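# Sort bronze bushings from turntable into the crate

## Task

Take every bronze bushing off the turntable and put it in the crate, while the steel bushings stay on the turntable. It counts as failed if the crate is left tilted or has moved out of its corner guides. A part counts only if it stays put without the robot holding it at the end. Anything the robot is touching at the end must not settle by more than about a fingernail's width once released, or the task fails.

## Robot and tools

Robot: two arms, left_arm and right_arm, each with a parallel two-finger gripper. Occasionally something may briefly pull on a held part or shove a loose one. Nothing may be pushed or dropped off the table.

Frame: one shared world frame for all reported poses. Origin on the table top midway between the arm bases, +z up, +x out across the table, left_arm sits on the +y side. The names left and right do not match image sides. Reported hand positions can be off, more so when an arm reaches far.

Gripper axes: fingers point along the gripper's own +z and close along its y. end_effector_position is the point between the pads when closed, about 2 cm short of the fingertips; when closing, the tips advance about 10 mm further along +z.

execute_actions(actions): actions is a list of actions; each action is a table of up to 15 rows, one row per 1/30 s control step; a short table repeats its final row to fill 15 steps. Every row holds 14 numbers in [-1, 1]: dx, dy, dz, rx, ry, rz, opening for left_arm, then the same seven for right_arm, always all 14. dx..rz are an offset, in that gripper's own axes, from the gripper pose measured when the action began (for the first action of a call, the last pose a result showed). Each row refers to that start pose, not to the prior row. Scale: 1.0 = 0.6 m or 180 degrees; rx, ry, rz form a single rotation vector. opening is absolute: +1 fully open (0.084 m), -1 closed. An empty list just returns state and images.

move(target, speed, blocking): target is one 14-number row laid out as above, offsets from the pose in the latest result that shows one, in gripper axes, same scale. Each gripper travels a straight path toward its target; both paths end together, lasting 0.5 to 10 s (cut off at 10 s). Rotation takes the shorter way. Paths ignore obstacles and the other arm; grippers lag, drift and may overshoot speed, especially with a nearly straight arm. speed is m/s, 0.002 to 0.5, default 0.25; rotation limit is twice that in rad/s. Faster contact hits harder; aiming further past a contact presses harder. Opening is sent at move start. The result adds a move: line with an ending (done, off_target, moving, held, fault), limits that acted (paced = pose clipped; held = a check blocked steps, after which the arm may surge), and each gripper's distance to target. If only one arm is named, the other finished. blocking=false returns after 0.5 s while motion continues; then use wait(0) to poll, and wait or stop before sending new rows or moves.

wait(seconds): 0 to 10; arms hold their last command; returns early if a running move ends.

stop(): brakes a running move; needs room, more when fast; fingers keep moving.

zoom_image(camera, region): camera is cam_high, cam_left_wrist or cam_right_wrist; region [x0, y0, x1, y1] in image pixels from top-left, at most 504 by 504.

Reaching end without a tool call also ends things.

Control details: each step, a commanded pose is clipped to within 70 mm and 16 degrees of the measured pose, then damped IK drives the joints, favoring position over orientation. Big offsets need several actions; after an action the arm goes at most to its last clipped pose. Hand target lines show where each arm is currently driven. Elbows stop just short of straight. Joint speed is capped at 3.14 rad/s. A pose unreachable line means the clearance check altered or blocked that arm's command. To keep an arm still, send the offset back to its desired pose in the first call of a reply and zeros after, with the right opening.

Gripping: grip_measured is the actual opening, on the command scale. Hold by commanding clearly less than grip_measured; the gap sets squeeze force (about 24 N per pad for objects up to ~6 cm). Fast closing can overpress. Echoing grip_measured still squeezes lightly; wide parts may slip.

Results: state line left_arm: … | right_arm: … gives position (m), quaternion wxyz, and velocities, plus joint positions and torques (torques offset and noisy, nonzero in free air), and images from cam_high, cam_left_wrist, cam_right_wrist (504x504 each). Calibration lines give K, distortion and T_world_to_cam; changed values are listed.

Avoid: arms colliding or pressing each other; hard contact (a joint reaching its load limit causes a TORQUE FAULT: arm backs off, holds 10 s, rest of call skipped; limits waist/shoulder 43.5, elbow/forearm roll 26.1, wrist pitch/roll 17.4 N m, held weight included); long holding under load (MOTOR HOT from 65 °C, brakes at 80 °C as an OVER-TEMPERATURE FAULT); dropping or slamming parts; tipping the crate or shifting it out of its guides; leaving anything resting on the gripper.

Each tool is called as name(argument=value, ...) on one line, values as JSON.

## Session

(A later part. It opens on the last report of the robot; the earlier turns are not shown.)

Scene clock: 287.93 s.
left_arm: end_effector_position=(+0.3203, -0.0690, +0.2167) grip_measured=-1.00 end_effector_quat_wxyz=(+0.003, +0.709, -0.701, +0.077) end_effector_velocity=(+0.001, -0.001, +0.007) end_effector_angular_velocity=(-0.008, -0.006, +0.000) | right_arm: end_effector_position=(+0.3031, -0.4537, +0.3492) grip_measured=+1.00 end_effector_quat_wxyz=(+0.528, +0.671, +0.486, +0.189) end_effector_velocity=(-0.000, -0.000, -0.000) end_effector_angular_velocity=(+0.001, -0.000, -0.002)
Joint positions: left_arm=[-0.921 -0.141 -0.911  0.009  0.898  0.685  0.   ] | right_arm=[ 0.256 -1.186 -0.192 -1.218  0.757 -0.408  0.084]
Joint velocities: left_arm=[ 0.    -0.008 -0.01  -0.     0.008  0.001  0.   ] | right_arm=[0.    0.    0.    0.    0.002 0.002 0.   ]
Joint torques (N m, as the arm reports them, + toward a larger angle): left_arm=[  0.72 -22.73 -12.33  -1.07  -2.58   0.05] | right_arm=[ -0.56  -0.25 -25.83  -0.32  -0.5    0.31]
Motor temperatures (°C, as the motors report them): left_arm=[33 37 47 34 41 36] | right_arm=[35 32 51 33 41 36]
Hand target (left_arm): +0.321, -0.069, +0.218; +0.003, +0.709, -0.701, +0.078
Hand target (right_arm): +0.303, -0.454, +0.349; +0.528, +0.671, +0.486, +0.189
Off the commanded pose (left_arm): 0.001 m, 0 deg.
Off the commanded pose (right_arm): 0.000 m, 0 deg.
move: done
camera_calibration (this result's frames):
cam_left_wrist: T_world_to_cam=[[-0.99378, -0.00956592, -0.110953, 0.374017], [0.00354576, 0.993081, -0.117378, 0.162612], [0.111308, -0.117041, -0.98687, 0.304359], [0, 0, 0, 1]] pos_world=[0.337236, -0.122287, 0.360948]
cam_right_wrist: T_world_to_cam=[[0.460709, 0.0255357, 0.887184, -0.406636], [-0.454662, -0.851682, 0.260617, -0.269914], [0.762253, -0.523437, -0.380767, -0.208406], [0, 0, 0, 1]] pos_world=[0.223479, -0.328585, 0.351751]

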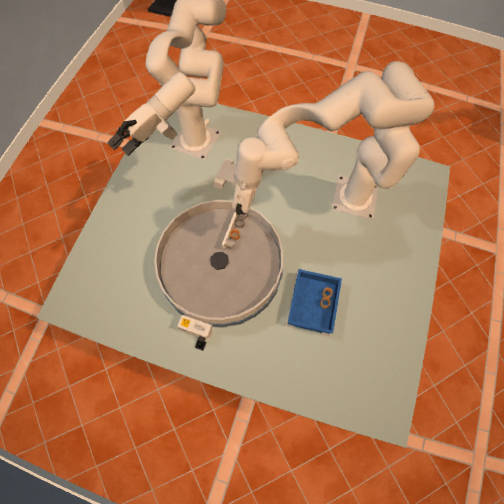

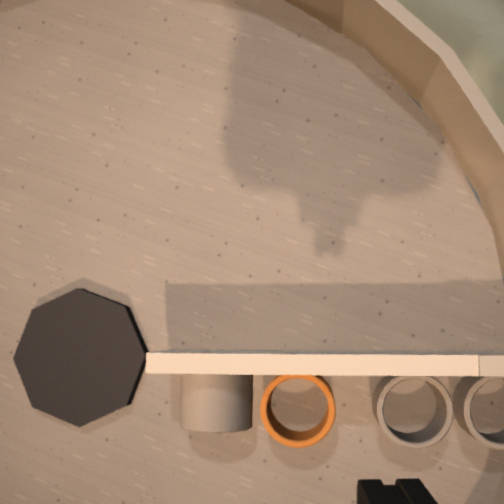

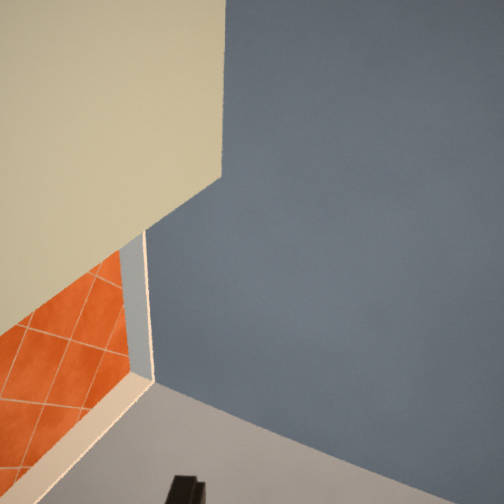

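move(target=[-0.015,-0.012,0.23,0,0,0,0.15,0,0,0,0,0,0,1], speed=0.2)

move(target=[0,0,0,0,0,0,-1,0,0,0,0,0,0,1])

move(target=[0,0,-0.2,0,0,0,-1,0,0,0,0,0,0,1])

Scene clock: 294.33 s.
left_arm: end_effector_position=(+0.3484, -0.0821, +0.0974) grip_measured=+0.15 end_effector_quat_wxyz=(+0.004, +0.708, -0.700, +0.095) end_effector_velocity=(-0.001, -0.003, +0.000) end_effector_angular_velocity=(-0.004, -0.003, -0.007) | right_arm: end_effector_position=(+0.3031, -0.4537, +0.3492) grip_measured=+1.00 end_effector_quat_wxyz=(+0.528, +0.671, +0.486, +0.189) end_effector_velocity=(-0.000, +0.000, -0.000) end_effector_angular_velocity=(+0.001, +0.000, +0.001)
Joint positions: left_arm=[-0.892  0.126 -0.824  0.006  0.508  0.712  0.051] | right_arm=[ 0.256 -1.186 -0.192 -1.218  0.757 -0.408  0.084]
Joint velocities: left_arm=[-0.005  0.002 -0.001 -0.002 -0.006  0.003  0.   ] | right_arm=[ 0.    -0.     0.001  0.001 -0.001 -0.001  0.   ]
Joint torques (N m, as the arm reports them, + toward a larger angle): left_arm=[-4.8  14.43  0.65 -2.12 -0.98  0.56] | right_arm=[ -0.96  -0.33 -26.03  -0.24  -0.52   0.32]
Motor temperatures (°C, as the motors report them): left_arm=[33 37 47 34 40 36] | right_arm=[35 32 51 33 41 36]
Hand target (left_arm): +0.341, -0.075, +0.081; +0.003, +0.708, -0.702, +0.077
Hand target (right_arm): +0.303, -0.454, +0.349; +0.528, +0.671, +0.486, +0.189
Off the commanded pose (left_arm): 0.020 m, 2 deg.
Off the commanded pose (right_arm): 0.000 m, 0 deg.
move: off_target (left_arm)
camera_calibration (this result's frames):
cam_left_wrist: T_world_to_cam=[[-0.990781, -0.0139476, -0.134751, 0.38943], [0.00572439, 0.989487, -0.144508, 0.16311], [0.13535, -0.143947, -0.980285, 0.170733], [0, 0, 0, 1]] pos_world=[0.361797, -0.131387, 0.243414]
cam_right_wrist: T_world_to_cam=[[0.460709, 0.0255356, 0.887184, -0.406636], [-0.454662, -0.851682, 0.260617, -0.269914], [0.762253, -0.523437, -0.380767, -0.208406], [0, 0, 0, 1]] pos_world=[0.223479, -0.328585, 0.351751]

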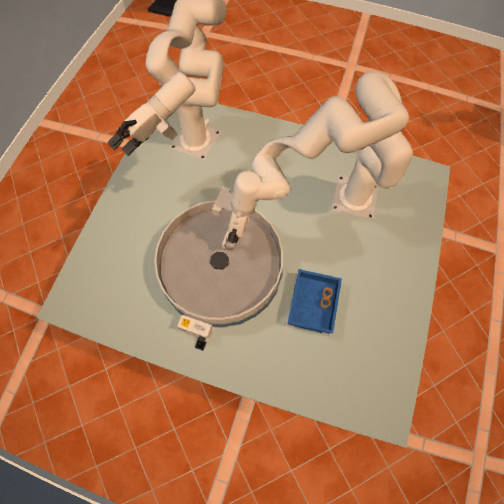

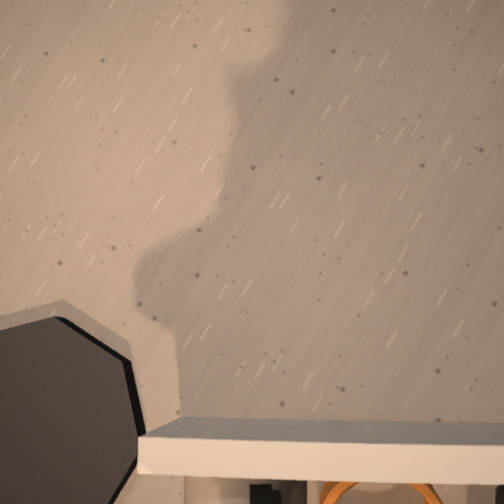

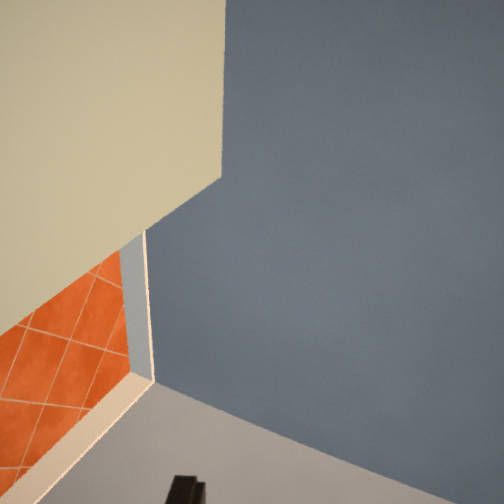

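Scene clock: 294.83 s.
left_arm: end_effector_position=(+0.3479, -0.0822, +0.0972) grip_measured=-0.36 end_effector_quat_wxyz=(+0.004, +0.708, -0.700, +0.095) end_effector_velocity=(+0.002, -0.000, +0.000) end_effector_angular_velocity=(-0.002, -0.001, +0.006) | right_arm: end_effector_position=(+0.3031, -0.4537, +0.3492) grip_measured=+1.00 end_effector_quat_wxyz=(+0.528, +0.671, +0.486, +0.189) end_effector_velocity=(+0.000, +0.000, +0.001) end_effector_angular_velocity=(+0.001, -0.002, +0.001)
Joint positions: left_arm=[-0.893  0.126 -0.824  0.006  0.508  0.713  0.028] | right_arm=[ 0.256 -1.186 -0.192 -1.218  0.757 -0.408  0.084]
Joint velocities: left_arm=[ 0.003  0.003 -0.004  0.001 -0.001 -0.003 -0.   ] | right_arm=[ 0.    -0.001 -0.001  0.001 -0.001 -0.     0.   ]
Joint torques (N m, as the arm reports them, + toward a larger angle): left_arm=[  0.12 -13.19  -5.19  -1.17  -0.49   0.03] | right_arm=[ -0.62  -0.41 -25.99  -0.15  -0.56   0.34]
Motor temperatures (°C, as the motors report them): left_arm=[33 37 47 34 40 36] | right_arm=[35 32 51 33 41 36]
Hand target (left_arm): +0.348, -0.082, +0.097; +0.004, +0.708, -0.700, +0.095
Hand target (right_arm): +0.303, -0.454, +0.349; +0.528, +0.671, +0.486, +0.189
Off the commanded pose (left_arm): 0.001 m, 0 deg.
Off the commanded pose (right_arm): 0.000 m, 0 deg.
move: done
camera_calibration (this result's frames):
cam_left_wrist: T_world_to_cam=[[-0.990838, -0.0129903, -0.134426, 0.389008], [0.0066003, 0.989516, -0.144273, 0.16291], [0.134891, -0.143838, -0.980365, 0.17076], [0, 0, 0, 1]] pos_world=[0.361335, -0.131587, 0.243203]
cam_right_wrist: T_world_to_cam=[[0.460709, 0.0255356, 0.887184, -0.406636], [-0.454662, -0.851681, 0.260617, -0.269914], [0.762253, -0.523437, -0.380767, -0.208406], [0, 0, 0, 1]] pos_world=[0.223479, -0.328585, 0.351751]

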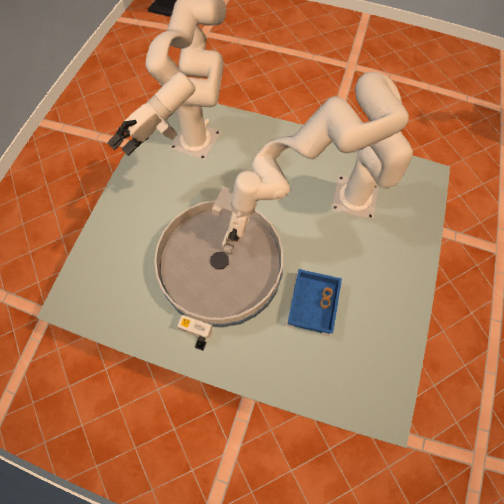

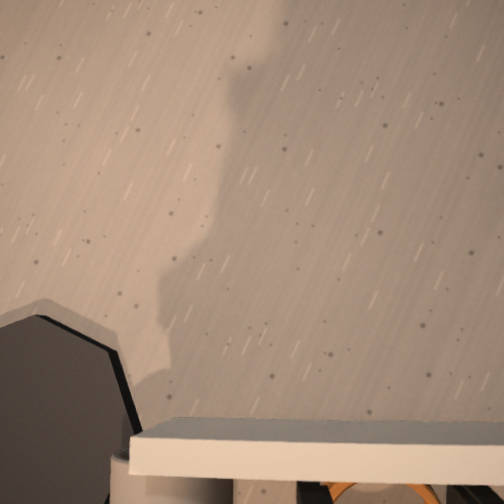

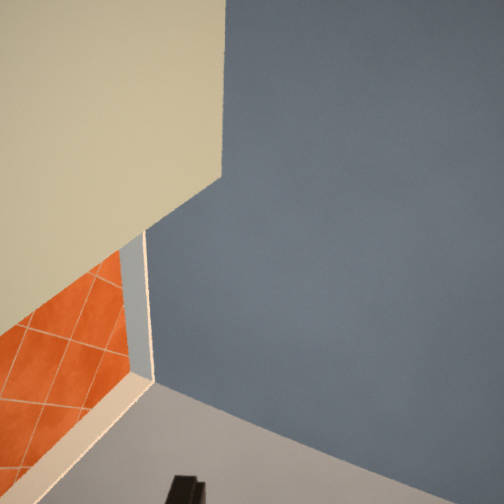

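Scene clock: 295.87 s.
left_arm: end_effector_position=(+0.3324, -0.0650, +0.2141) grip_measured=-1.00 end_effector_quat_wxyz=(+0.004, +0.708, -0.700, +0.094) end_effector_velocity=(+0.002, -0.001, +0.006) end_effector_angular_velocity=(-0.007, -0.006, +0.002) | right_arm: end_effector_position=(+0.3031, -0.4537, +0.3492) grip_measured=+1.00 end_effector_quat_wxyz=(+0.528, +0.671, +0.486, +0.189) end_effector_velocity=(+0.000, -0.000, -0.001) end_effector_angular_velocity=(+0.001, +0.003, -0.002)
Joint positions: left_arm=[-0.894 -0.145 -0.887  0.005  0.843  0.714  0.   ] | right_arm=[ 0.256 -1.186 -0.192 -1.218  0.757 -0.408  0.084]
Joint velocities: left_arm=[ 0.001 -0.007 -0.008 -0.     0.005 -0.     0.   ] | right_arm=[ 0.     0.003 -0.     0.001  0.002  0.001  0.   ]
Joint torques (N m, as the arm reports them, + toward a larger angle): left_arm=[  0.45 -23.34 -12.7   -0.8   -2.35  -0.02] | right_arm=[ -0.73  -0.52 -25.8   -0.21  -0.54   0.3 ]
Motor temperatures (°C, as the motors report them): left_arm=[33 37 47 34 40 36] | right_arm=[35 32 51 33 41 36]
Hand target (left_arm): +0.333, -0.065, +0.215; +0.004, +0.708, -0.700, +0.095
Hand target (right_arm): +0.303, -0.454, +0.349; +0.528, +0.671, +0.486, +0.189
Off the commanded pose (left_arm): 0.001 m, 0 deg.
Off the commanded pose (right_arm): 0.000 m, 0 deg.
move: done
camera_calibration (this result's frames):
cam_left_wrist: T_world_to_cam=[[-0.990938, -0.0132049, -0.133673, 0.389446], [0.00608472, 0.989722, -0.142877, 0.162728], [0.134186, -0.142396, -0.980672, 0.2903], [0, 0, 0, 1]] pos_world=[0.345973, -0.114575, 0.359998]
cam_right_wrist: T_world_to_cam=[[0.460709, 0.0255357, 0.887184, -0.406636], [-0.454662, -0.851681, 0.260617, -0.269914], [0.762253, -0.523437, -0.380767, -0.208406], [0, 0, 0, 1]] pos_world=[0.223479, -0.328585, 0.351751]

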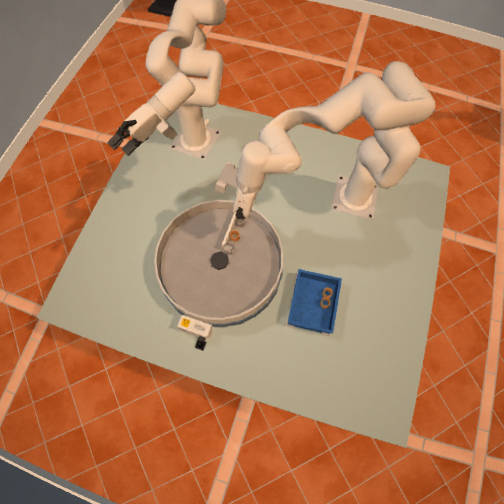

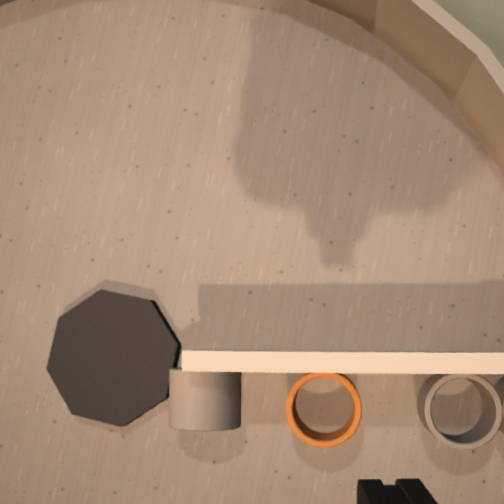

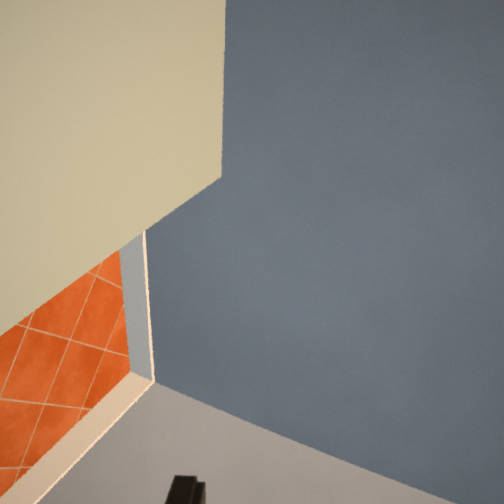

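Free on both sides now.

move(target=[-0.01,0.008,0.22,0,0,0,0.3,0,0,0,0,0,0,1], speed=0.2)

move(target=[0,0,0,0,0,0,-1,0,0,0,0,0,0,1])

move(target=[0,0,-0.2,0,0,0,-1,0,0,0,0,0,0,1])

Scene clock: 301.23 s.
left_arm: end_effector_position=(+0.3493, -0.0826, +0.0925) grip_measured=+0.30 end_effector_quat_wxyz=(+0.005, +0.707, -0.699, +0.105) end_effector_velocity=(-0.002, -0.003, -0.000) end_effector_angular_velocity=(+0.001, +0.003, -0.004) | right_arm: end_effector_position=(+0.3031, -0.4537, +0.3492) grip_measured=+1.00 end_effector_quat_wxyz=(+0.528, +0.671, +0.486, +0.189) end_effector_velocity=(-0.000, +0.000, -0.000) end_effector_angular_velocity=(+0.002, -0.001, -0.000)
Joint positions: left_arm=[-0.891  0.132 -0.806  0.006  0.463  0.713  0.057] | right_arm=[ 0.256 -1.186 -0.192 -1.218  0.757 -0.408  0.084]
Joint velocities: left_arm=[-0.007  0.004 -0.006 -0.003  0.004 -0.001  0.   ] | right_arm=[-0.    -0.     0.     0.001 -0.     0.001  0.   ]
Joint torques (N m, as the arm reports them, + toward a larger angle): left_arm=[-3.63  0.79  1.21 -1.24  1.    0.  ] | right_arm=[ -0.69  -0.19 -25.87  -0.54  -0.57   0.29]
Motor temperatures (°C, as the motors report them): left_arm=[33 37 47 34 40 36] | right_arm=[35 32 52 33 41 36]
Hand target (left_arm): +0.344, -0.078, +0.083; +0.004, +0.708, -0.700, +0.094
Hand target (right_arm): +0.303, -0.454, +0.349; +0.528, +0.671, +0.486, +0.189
Off the commanded pose (left_arm): 0.012 m, 1 deg.
Off the commanded pose (right_arm): 0.000 m, 0 deg.
move: off_target (left_arm)
camera_calibration (this result's frames):
cam_left_wrist: T_world_to_cam=[[-0.988889, -0.0160503, -0.147788, 0.390102], [0.0078036, 0.987179, -0.159427, 0.163397], [0.148452, -0.158809, -0.976085, 0.159558], [0, 0, 0, 1]] pos_world=[0.360806, -0.129702, 0.239444]
cam_right_wrist: T_world_to_cam=[[0.460708, 0.0255357, 0.887184, -0.406636], [-0.454662, -0.851681, 0.260617, -0.269914], [0.762253, -0.523437, -0.380767, -0.208406], [0, 0, 0, 1]] pos_world=[0.223479, -0.328585, 0.351751]

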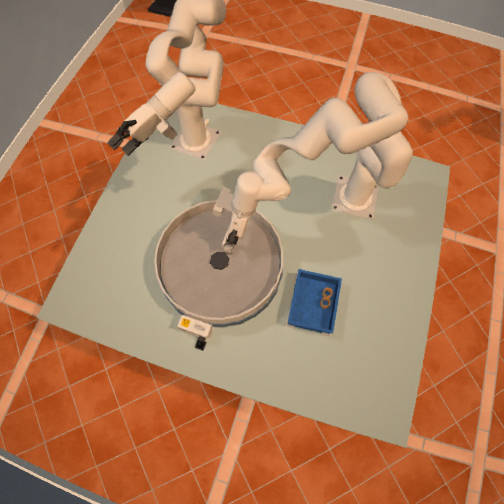

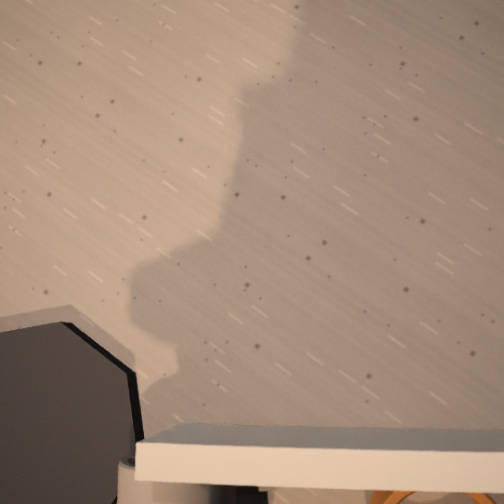

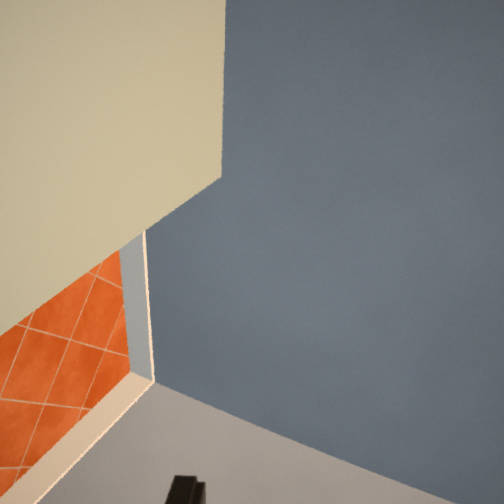

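Scene clock: 301.73 s.
left_arm: end_effector_position=(+0.3480, -0.0816, +0.0906) grip_measured=-0.29 end_effector_quat_wxyz=(+0.005, +0.707, -0.700, +0.102) end_effector_velocity=(+0.003, +0.002, +0.001) end_effector_angular_velocity=(-0.001, -0.001, +0.006) | right_arm: end_effector_position=(+0.3031, -0.4537, +0.3492) grip_measured=+1.00 end_effector_quat_wxyz=(+0.528, +0.671, +0.486, +0.189) end_effector_velocity=(+0.000, +0.000, +0.000) end_effector_angular_velocity=(-0.001, -0.001, +0.002)
Joint positions: left_arm=[-0.892  0.134 -0.803  0.006  0.464  0.713  0.032] | right_arm=[ 0.256 -1.186 -0.192 -1.218  0.757 -0.408  0.084]
Joint velocities: left_arm=[ 0.007 -0.001 -0.     0.     0.     0.001 -0.   ] | right_arm=[ 0.    -0.     0.    -0.001 -0.001  0.     0.   ]
Joint torques (N m, as the arm reports them, + toward a larger angle): left_arm=[  1.05 -19.71  -6.66  -1.48  -0.8   -0.19] | right_arm=[ -0.5   -0.18 -25.96  -0.37  -0.56   0.19]
Motor temperatures (°C, as the motors report them): left_arm=[33 37 47 34 40 36] | right_arm=[35 32 52 33 41 36]
Hand target (left_arm): +0.349, -0.083, +0.093; +0.005, +0.707, -0.699, +0.105
Hand target (right_arm): +0.303, -0.454, +0.349; +0.528, +0.671, +0.486, +0.189
Off the commanded pose (left_arm): 0.003 m, 0 deg.
Off the commanded pose (right_arm): 0.000 m, 0 deg.
move: done
camera_calibration (this result's frames):
cam_left_wrist: T_world_to_cam=[[-0.989412, -0.0147977, -0.144377, 0.38844], [0.0079331, 0.987787, -0.155607, 0.161779], [0.144917, -0.155105, -0.977211, 0.15963], [0, 0, 0, 1]] pos_world=[0.359911, -0.129296, 0.237249]
cam_right_wrist: T_world_to_cam=[[0.460709, 0.0255356, 0.887184, -0.406636], [-0.454662, -0.851681, 0.260617, -0.269914], [0.762253, -0.523437, -0.380767, -0.208406], [0, 0, 0, 1]] pos_world=[0.223479, -0.328585, 0.351751]

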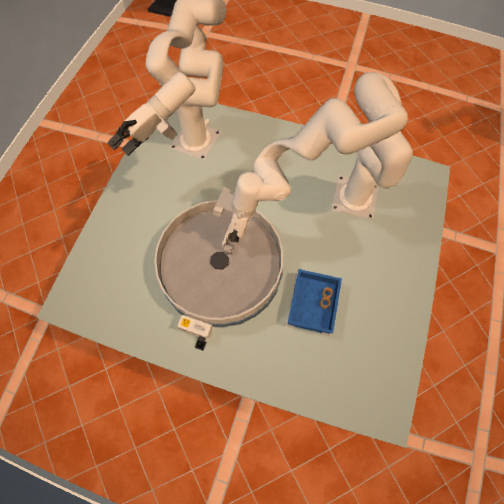

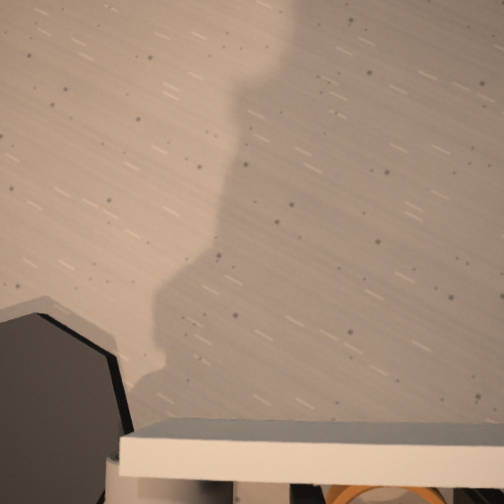

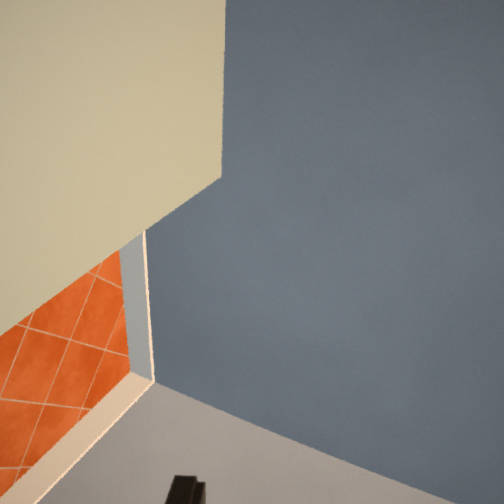

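Scene clock: 302.77 s.
left_arm: end_effector_position=(+0.3313, -0.0631, +0.2071) grip_measured=-0.29 end_effector_quat_wxyz=(+0.005, +0.707, -0.700, +0.102) end_effector_velocity=(+0.001, -0.001, +0.006) end_effector_angular_velocity=(-0.006, -0.006, -0.001) | right_arm: end_effector_position=(+0.3031, -0.4537, +0.3492) grip_measured=+1.00 end_effector_quat_wxyz=(+0.528, +0.671, +0.486, +0.189) end_effector_velocity=(-0.000, -0.000, -0.000) end_effector_angular_velocity=(-0.001, +0.000, -0.000)
Joint positions: left_arm=[-0.893 -0.154 -0.85   0.005  0.801  0.714  0.032] | right_arm=[ 0.256 -1.186 -0.192 -1.218  0.757 -0.408  0.084]
Joint velocities: left_arm=[ 0.    -0.007 -0.007 -0.     0.006  0.001 -0.   ] | right_arm=[ 0.    -0.     0.    -0.001  0.001  0.     0.   ]
Joint torques (N m, as the arm reports them, + toward a larger angle): left_arm=[  0.11 -22.42 -12.63  -1.47  -2.87  -0.04] | right_arm=[ -0.45  -0.27 -26.04  -0.29  -0.61   0.19]
Motor temperatures (°C, as the motors report them): left_arm=[33 37 47 34 40 36] | right_arm=[35 32 52 33 41 36]
Hand target (left_arm): +0.331, -0.063, +0.208; +0.005, +0.707, -0.700, +0.102
Hand target (right_arm): +0.303, -0.454, +0.349; +0.528, +0.671, +0.486, +0.189
Off the commanded pose (left_arm): 0.001 m, 0 deg.
Off the commanded pose (right_arm): 0.000 m, 0 deg.
move: done
camera_calibration (this result's frames):
cam_left_wrist: T_world_to_cam=[[-0.989514, -0.0149919, -0.143657, 0.388886], [0.00742183, 0.988007, -0.15423, 0.161607], [0.144246, -0.153679, -0.977536, 0.279172], [0, 0, 0, 1]] pos_world=[0.343339, -0.110936, 0.353691]
cam_right_wrist: T_world_to_cam=[[0.460708, 0.0255355, 0.887184, -0.406636], [-0.454662, -0.851681, 0.260617, -0.269914], [0.762253, -0.523437, -0.380767, -0.208406], [0, 0, 0, 1]] pos_world=[0.223479, -0.328585, 0.351751]

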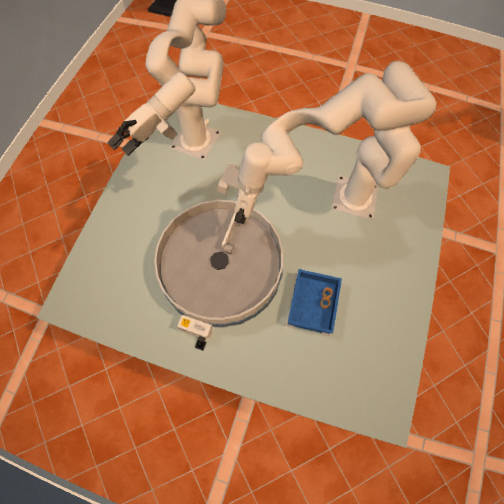

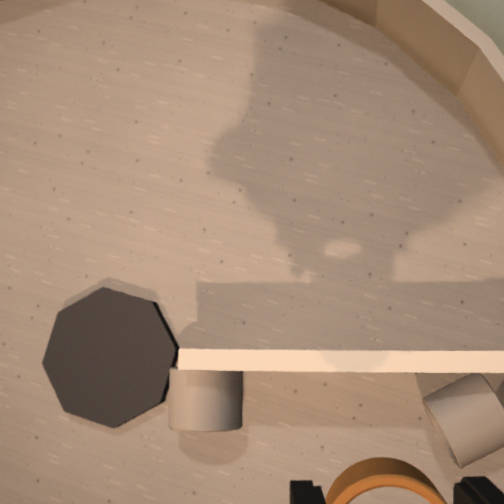

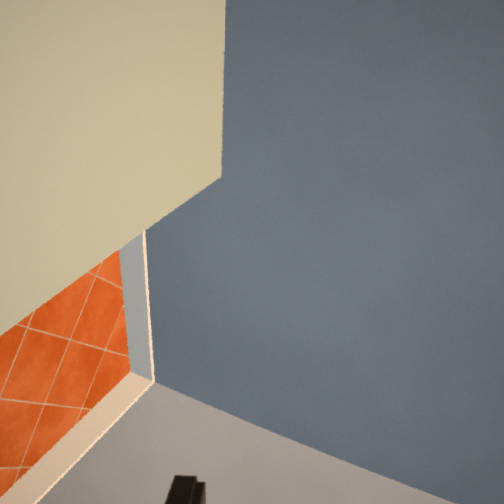

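move(target=[-0.493,-0.327,0.033,-0.046,-0.05,0,-1,0,0,0,0,0,0,1], speed=0.4)

move(target=[0,0,0,0,0,0,0.5,0,0,0,0,0,0,1])

move(target=[-0.2,0.2,-0.15,0,0,0,0.5,0,0,0,0,0,0,1])

Scene clock: 309.60 s.
left_arm: end_effector_position=(+0.5280, +0.2298, +0.1700) grip_measured=-0.29 end_effector_quat_wxyz=(+0.000, +0.711, -0.704, -0.005) end_effector_velocity=(+0.000, +0.003, -0.002) end_effector_angular_velocity=(+0.001, +0.007, +0.003) | right_arm: end_effector_position=(+0.3031, -0.4537, +0.3492) grip_measured=+1.00 end_effector_quat_wxyz=(+0.528, +0.671, +0.486, +0.189) end_effector_velocity=(-0.000, -0.000, -0.000) end_effector_angular_velocity=(-0.001, +0.002, -0.000)
Joint positions: left_arm=[-0.159  0.181 -1.196  0.007  1.023  1.449  0.032] | right_arm=[ 0.256 -1.186 -0.192 -1.218  0.757 -0.408  0.084]
Joint velocities: left_arm=[ 0.005  0.008 -0.006 -0.     0.006  0.002  0.   ] | right_arm=[ 0.     0.     0.001  0.     0.001 -0.001  0.   ]
Joint torques (N m, as the arm reports them, + toward a larger angle): left_arm=[  0.34 -30.66 -12.2   -1.61  -2.26   0.08] | right_arm=[ -0.5   -0.6  -25.93  -0.33  -0.49   0.28]
Motor temperatures (°C, as the motors report them): left_arm=[33 37 48 34 40 36] | right_arm=[35 32 52 33 41 36]
Hand target (left_arm): +0.528, +0.230, +0.170; +0.001, +0.711, -0.703, -0.005
Hand target (right_arm): +0.303, -0.454, +0.349; +0.528, +0.671, +0.486, +0.189
Off the commanded pose (left_arm): 0.001 m, 0 deg.
Off the commanded pose (right_arm): 0.000 m, 0 deg.
move: done; limits=paced
camera_calibration (this result's frames):
cam_left_wrist: T_world_to_cam=[[-0.999996, -0.00287265, 0.000790565, 0.560789], [-0.00287132, 0.999994, 0.0016824, -0.158779], [-0.000795393, 0.00168012, -0.999998, 0.304225], [0, 0, 0, 1]] pos_world=[0.560573, 0.159878, 0.304048]
cam_right_wrist: T_world_to_cam=[[0.460709, 0.0255355, 0.887184, -0.406636], [-0.454662, -0.851681, 0.260617, -0.269914], [0.762253, -0.523437, -0.380767, -0.208406], [0, 0, 0, 1]] pos_world=[0.223479, -0.328585, 0.351751]

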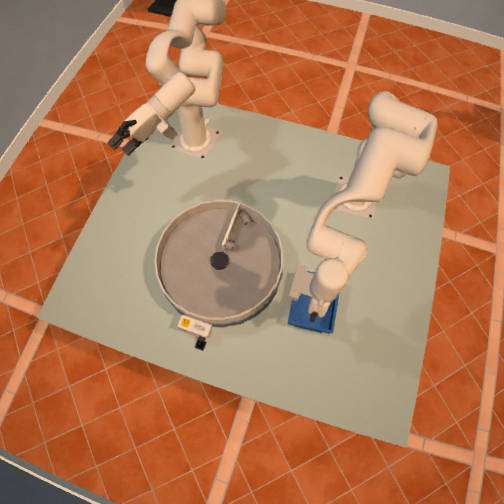

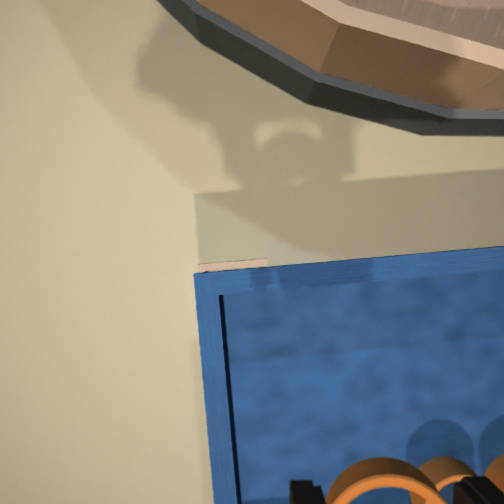

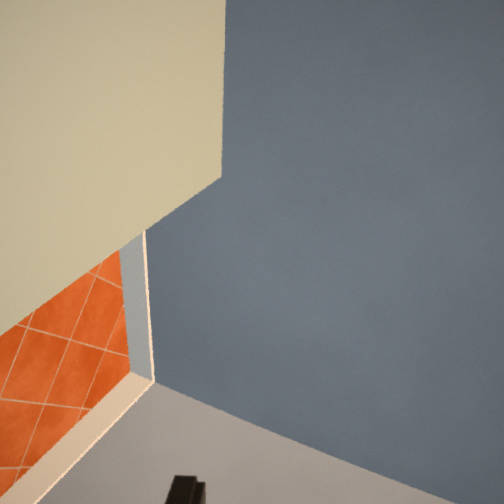

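Scene clock: 310.13 s.
left_arm: end_effector_position=(+0.5280, +0.2298, +0.1700) grip_measured=+0.49 end_effector_quat_wxyz=(+0.000, +0.711, -0.704, -0.005) end_effector_velocity=(+0.001, +0.001, +0.000) end_effector_angular_velocity=(-0.001, -0.001, +0.003) | right_arm: end_effector_position=(+0.3031, -0.4537, +0.3492) grip_measured=+1.00 end_effector_quat_wxyz=(+0.528, +0.671, +0.486, +0.189) end_effector_velocity=(+0.000, -0.000, -0.000) end_effector_angular_velocity=(-0.001, +0.002, -0.000)
Joint positions: left_arm=[-0.159  0.181 -1.196  0.007  1.023  1.449  0.065] | right_arm=[ 0.256 -1.186 -0.192 -1.218  0.757 -0.408  0.084]
Joint velocities: left_arm=[ 0.003  0.    -0.001 -0.    -0.    -0.     0.   ] | right_arm=[ 0.     0.002 -0.     0.     0.001 -0.     0.   ]
Joint torques (N m, as the arm reports them, + toward a larger angle): left_arm=[  0.44 -30.35 -12.38  -1.9   -2.14  -0.01] | right_arm=[ -0.5   -0.26 -26.    -0.38  -0.58   0.17]
Motor temperatures (°C, as the motors report them): left_arm=[33 37 48 34 40 36] | right_arm=[35 32 52 33 41 36]
Hand target (left_arm): +0.528, +0.230, +0.170; +0.000, +0.711, -0.704, -0.005
Hand target (right_arm): +0.303, -0.454, +0.349; +0.528, +0.671, +0.486, +0.189
Off the commanded pose (left_arm): 0.000 m, 0 deg.
Off the commanded pose (right_arm): 0.000 m, 0 deg.
move: done
camera_calibration (this result's frames):
cam_left_wrist: T_world_to_cam=[[-0.999996, -0.00285449, 0.000755824, 0.560793], [-0.00285322, 0.999995, 0.00167819, -0.158778], [-0.00076061, 0.00167603, -0.999998, 0.304225], [0, 0, 0, 1]] pos_world=[0.560569, 0.159868, 0.304067]
cam_right_wrist: T_world_to_cam=[[0.460709, 0.0255355, 0.887184, -0.406636], [-0.454662, -0.851681, 0.260617, -0.269914], [0.762253, -0.523438, -0.380767, -0.208406], [0, 0, 0, 1]] pos_world=[0.223479, -0.328585, 0.351751]

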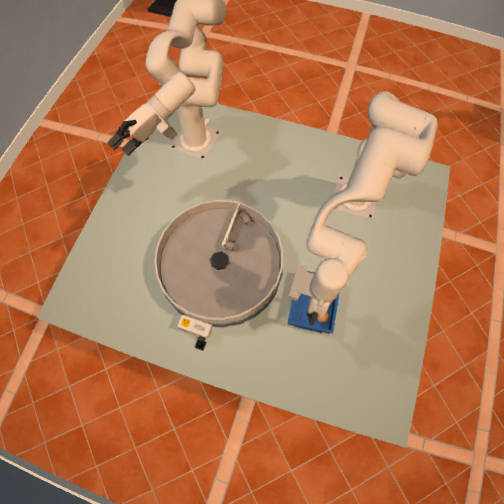

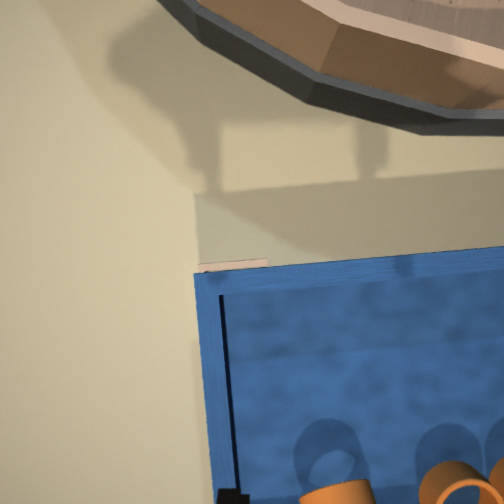

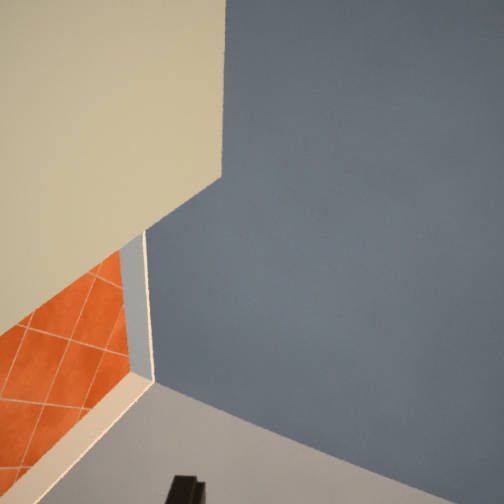

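Scene clock: 311.47 s.
left_arm: end_effector_position=(+0.4074, +0.3479, +0.2608) grip_measured=+0.49 end_effector_quat_wxyz=(+0.001, +0.711, -0.704, -0.006) end_effector_velocity=(-0.001, +0.002, +0.003) end_effector_angular_velocity=(+0.001, -0.004, +0.001) | right_arm: end_effector_position=(+0.3031, -0.4537, +0.3492) grip_measured=+1.00 end_effector_quat_wxyz=(+0.528, +0.671, +0.486, +0.189) end_effector_velocity=(+0.000, +0.000, +0.001) end_effector_angular_velocity=(-0.002, -0.003, +0.003)
Joint positions: left_arm=[ 0.11  -0.294 -0.935  0.009  1.237  1.718  0.065] | right_arm=[ 0.256 -1.186 -0.192 -1.218  0.757 -0.408  0.084]
Joint velocities: left_arm=[ 0.005 -0.007 -0.001  0.     0.004  0.004  0.   ] | right_arm=[-0.    -0.001 -0.001 -0.002 -0.002 -0.001  0.   ]
Joint torques (N m, as the arm reports them, + toward a larger angle): left_arm=[ -0.27 -18.75 -12.55  -1.52  -2.22  -0.11] | right_arm=[ -0.55  -0.34 -25.89  -0.34  -0.5    0.18]
Motor temperatures (°C, as the motors report them): left_arm=[33 37 48 34 40 36] | right_arm=[35 32 52 33 41 36]
Hand target (left_arm): +0.407, +0.348, +0.261; +0.001, +0.711, -0.703, -0.005
Hand target (right_arm): +0.303, -0.454, +0.349; +0.528, +0.671, +0.486, +0.189
Off the commanded pose (left_arm): 0.001 m, 0 deg.
Off the commanded pose (right_arm): 0.000 m, 0 deg.
move: done
camera_calibration (this result's frames):
cam_left_wrist: T_world_to_cam=[[-0.999994, -0.00282736, 0.0021056, 0.440119], [-0.00282346, 0.999994, 0.0018514, -0.277374], [-0.00211082, 0.00184544, -0.999996, 0.395238], [0, 0, 0, 1]] pos_world=[0.440167, 0.277888, 0.394823]
cam_right_wrist: T_world_to_cam=[[0.460709, 0.0255354, 0.887184, -0.406636], [-0.454662, -0.851681, 0.260617, -0.269914], [0.762253, -0.523438, -0.380767, -0.208406], [0, 0, 0, 1]] pos_world=[0.223479, -0.328585, 0.351751]

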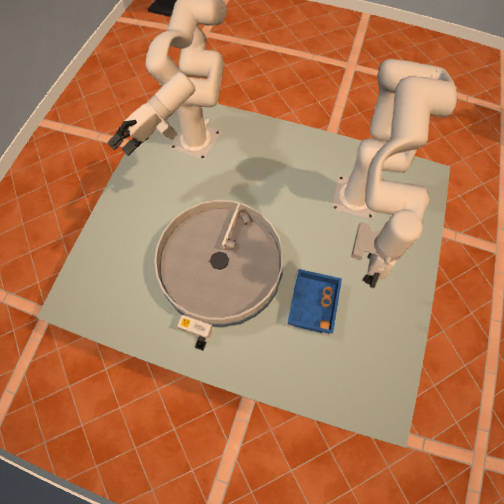

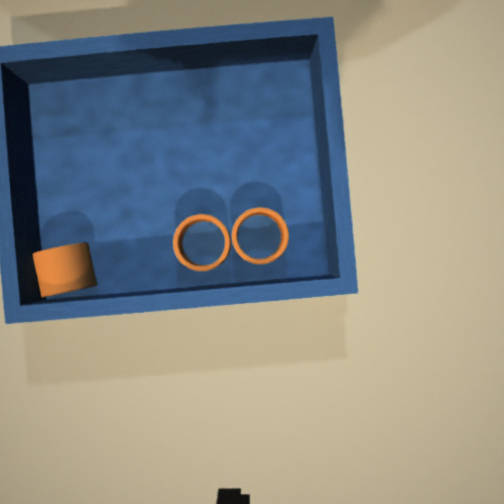

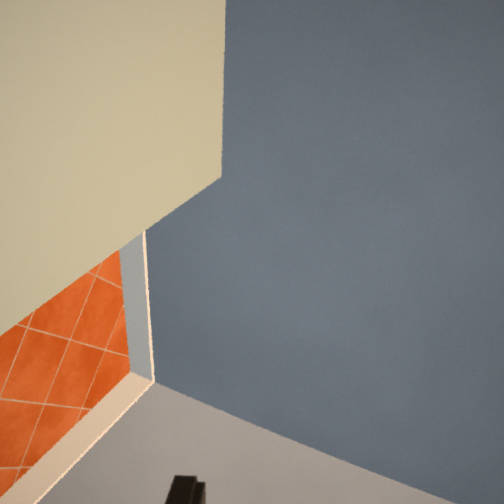

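finished_scene(scene=1)

The scene is finished: the task was done.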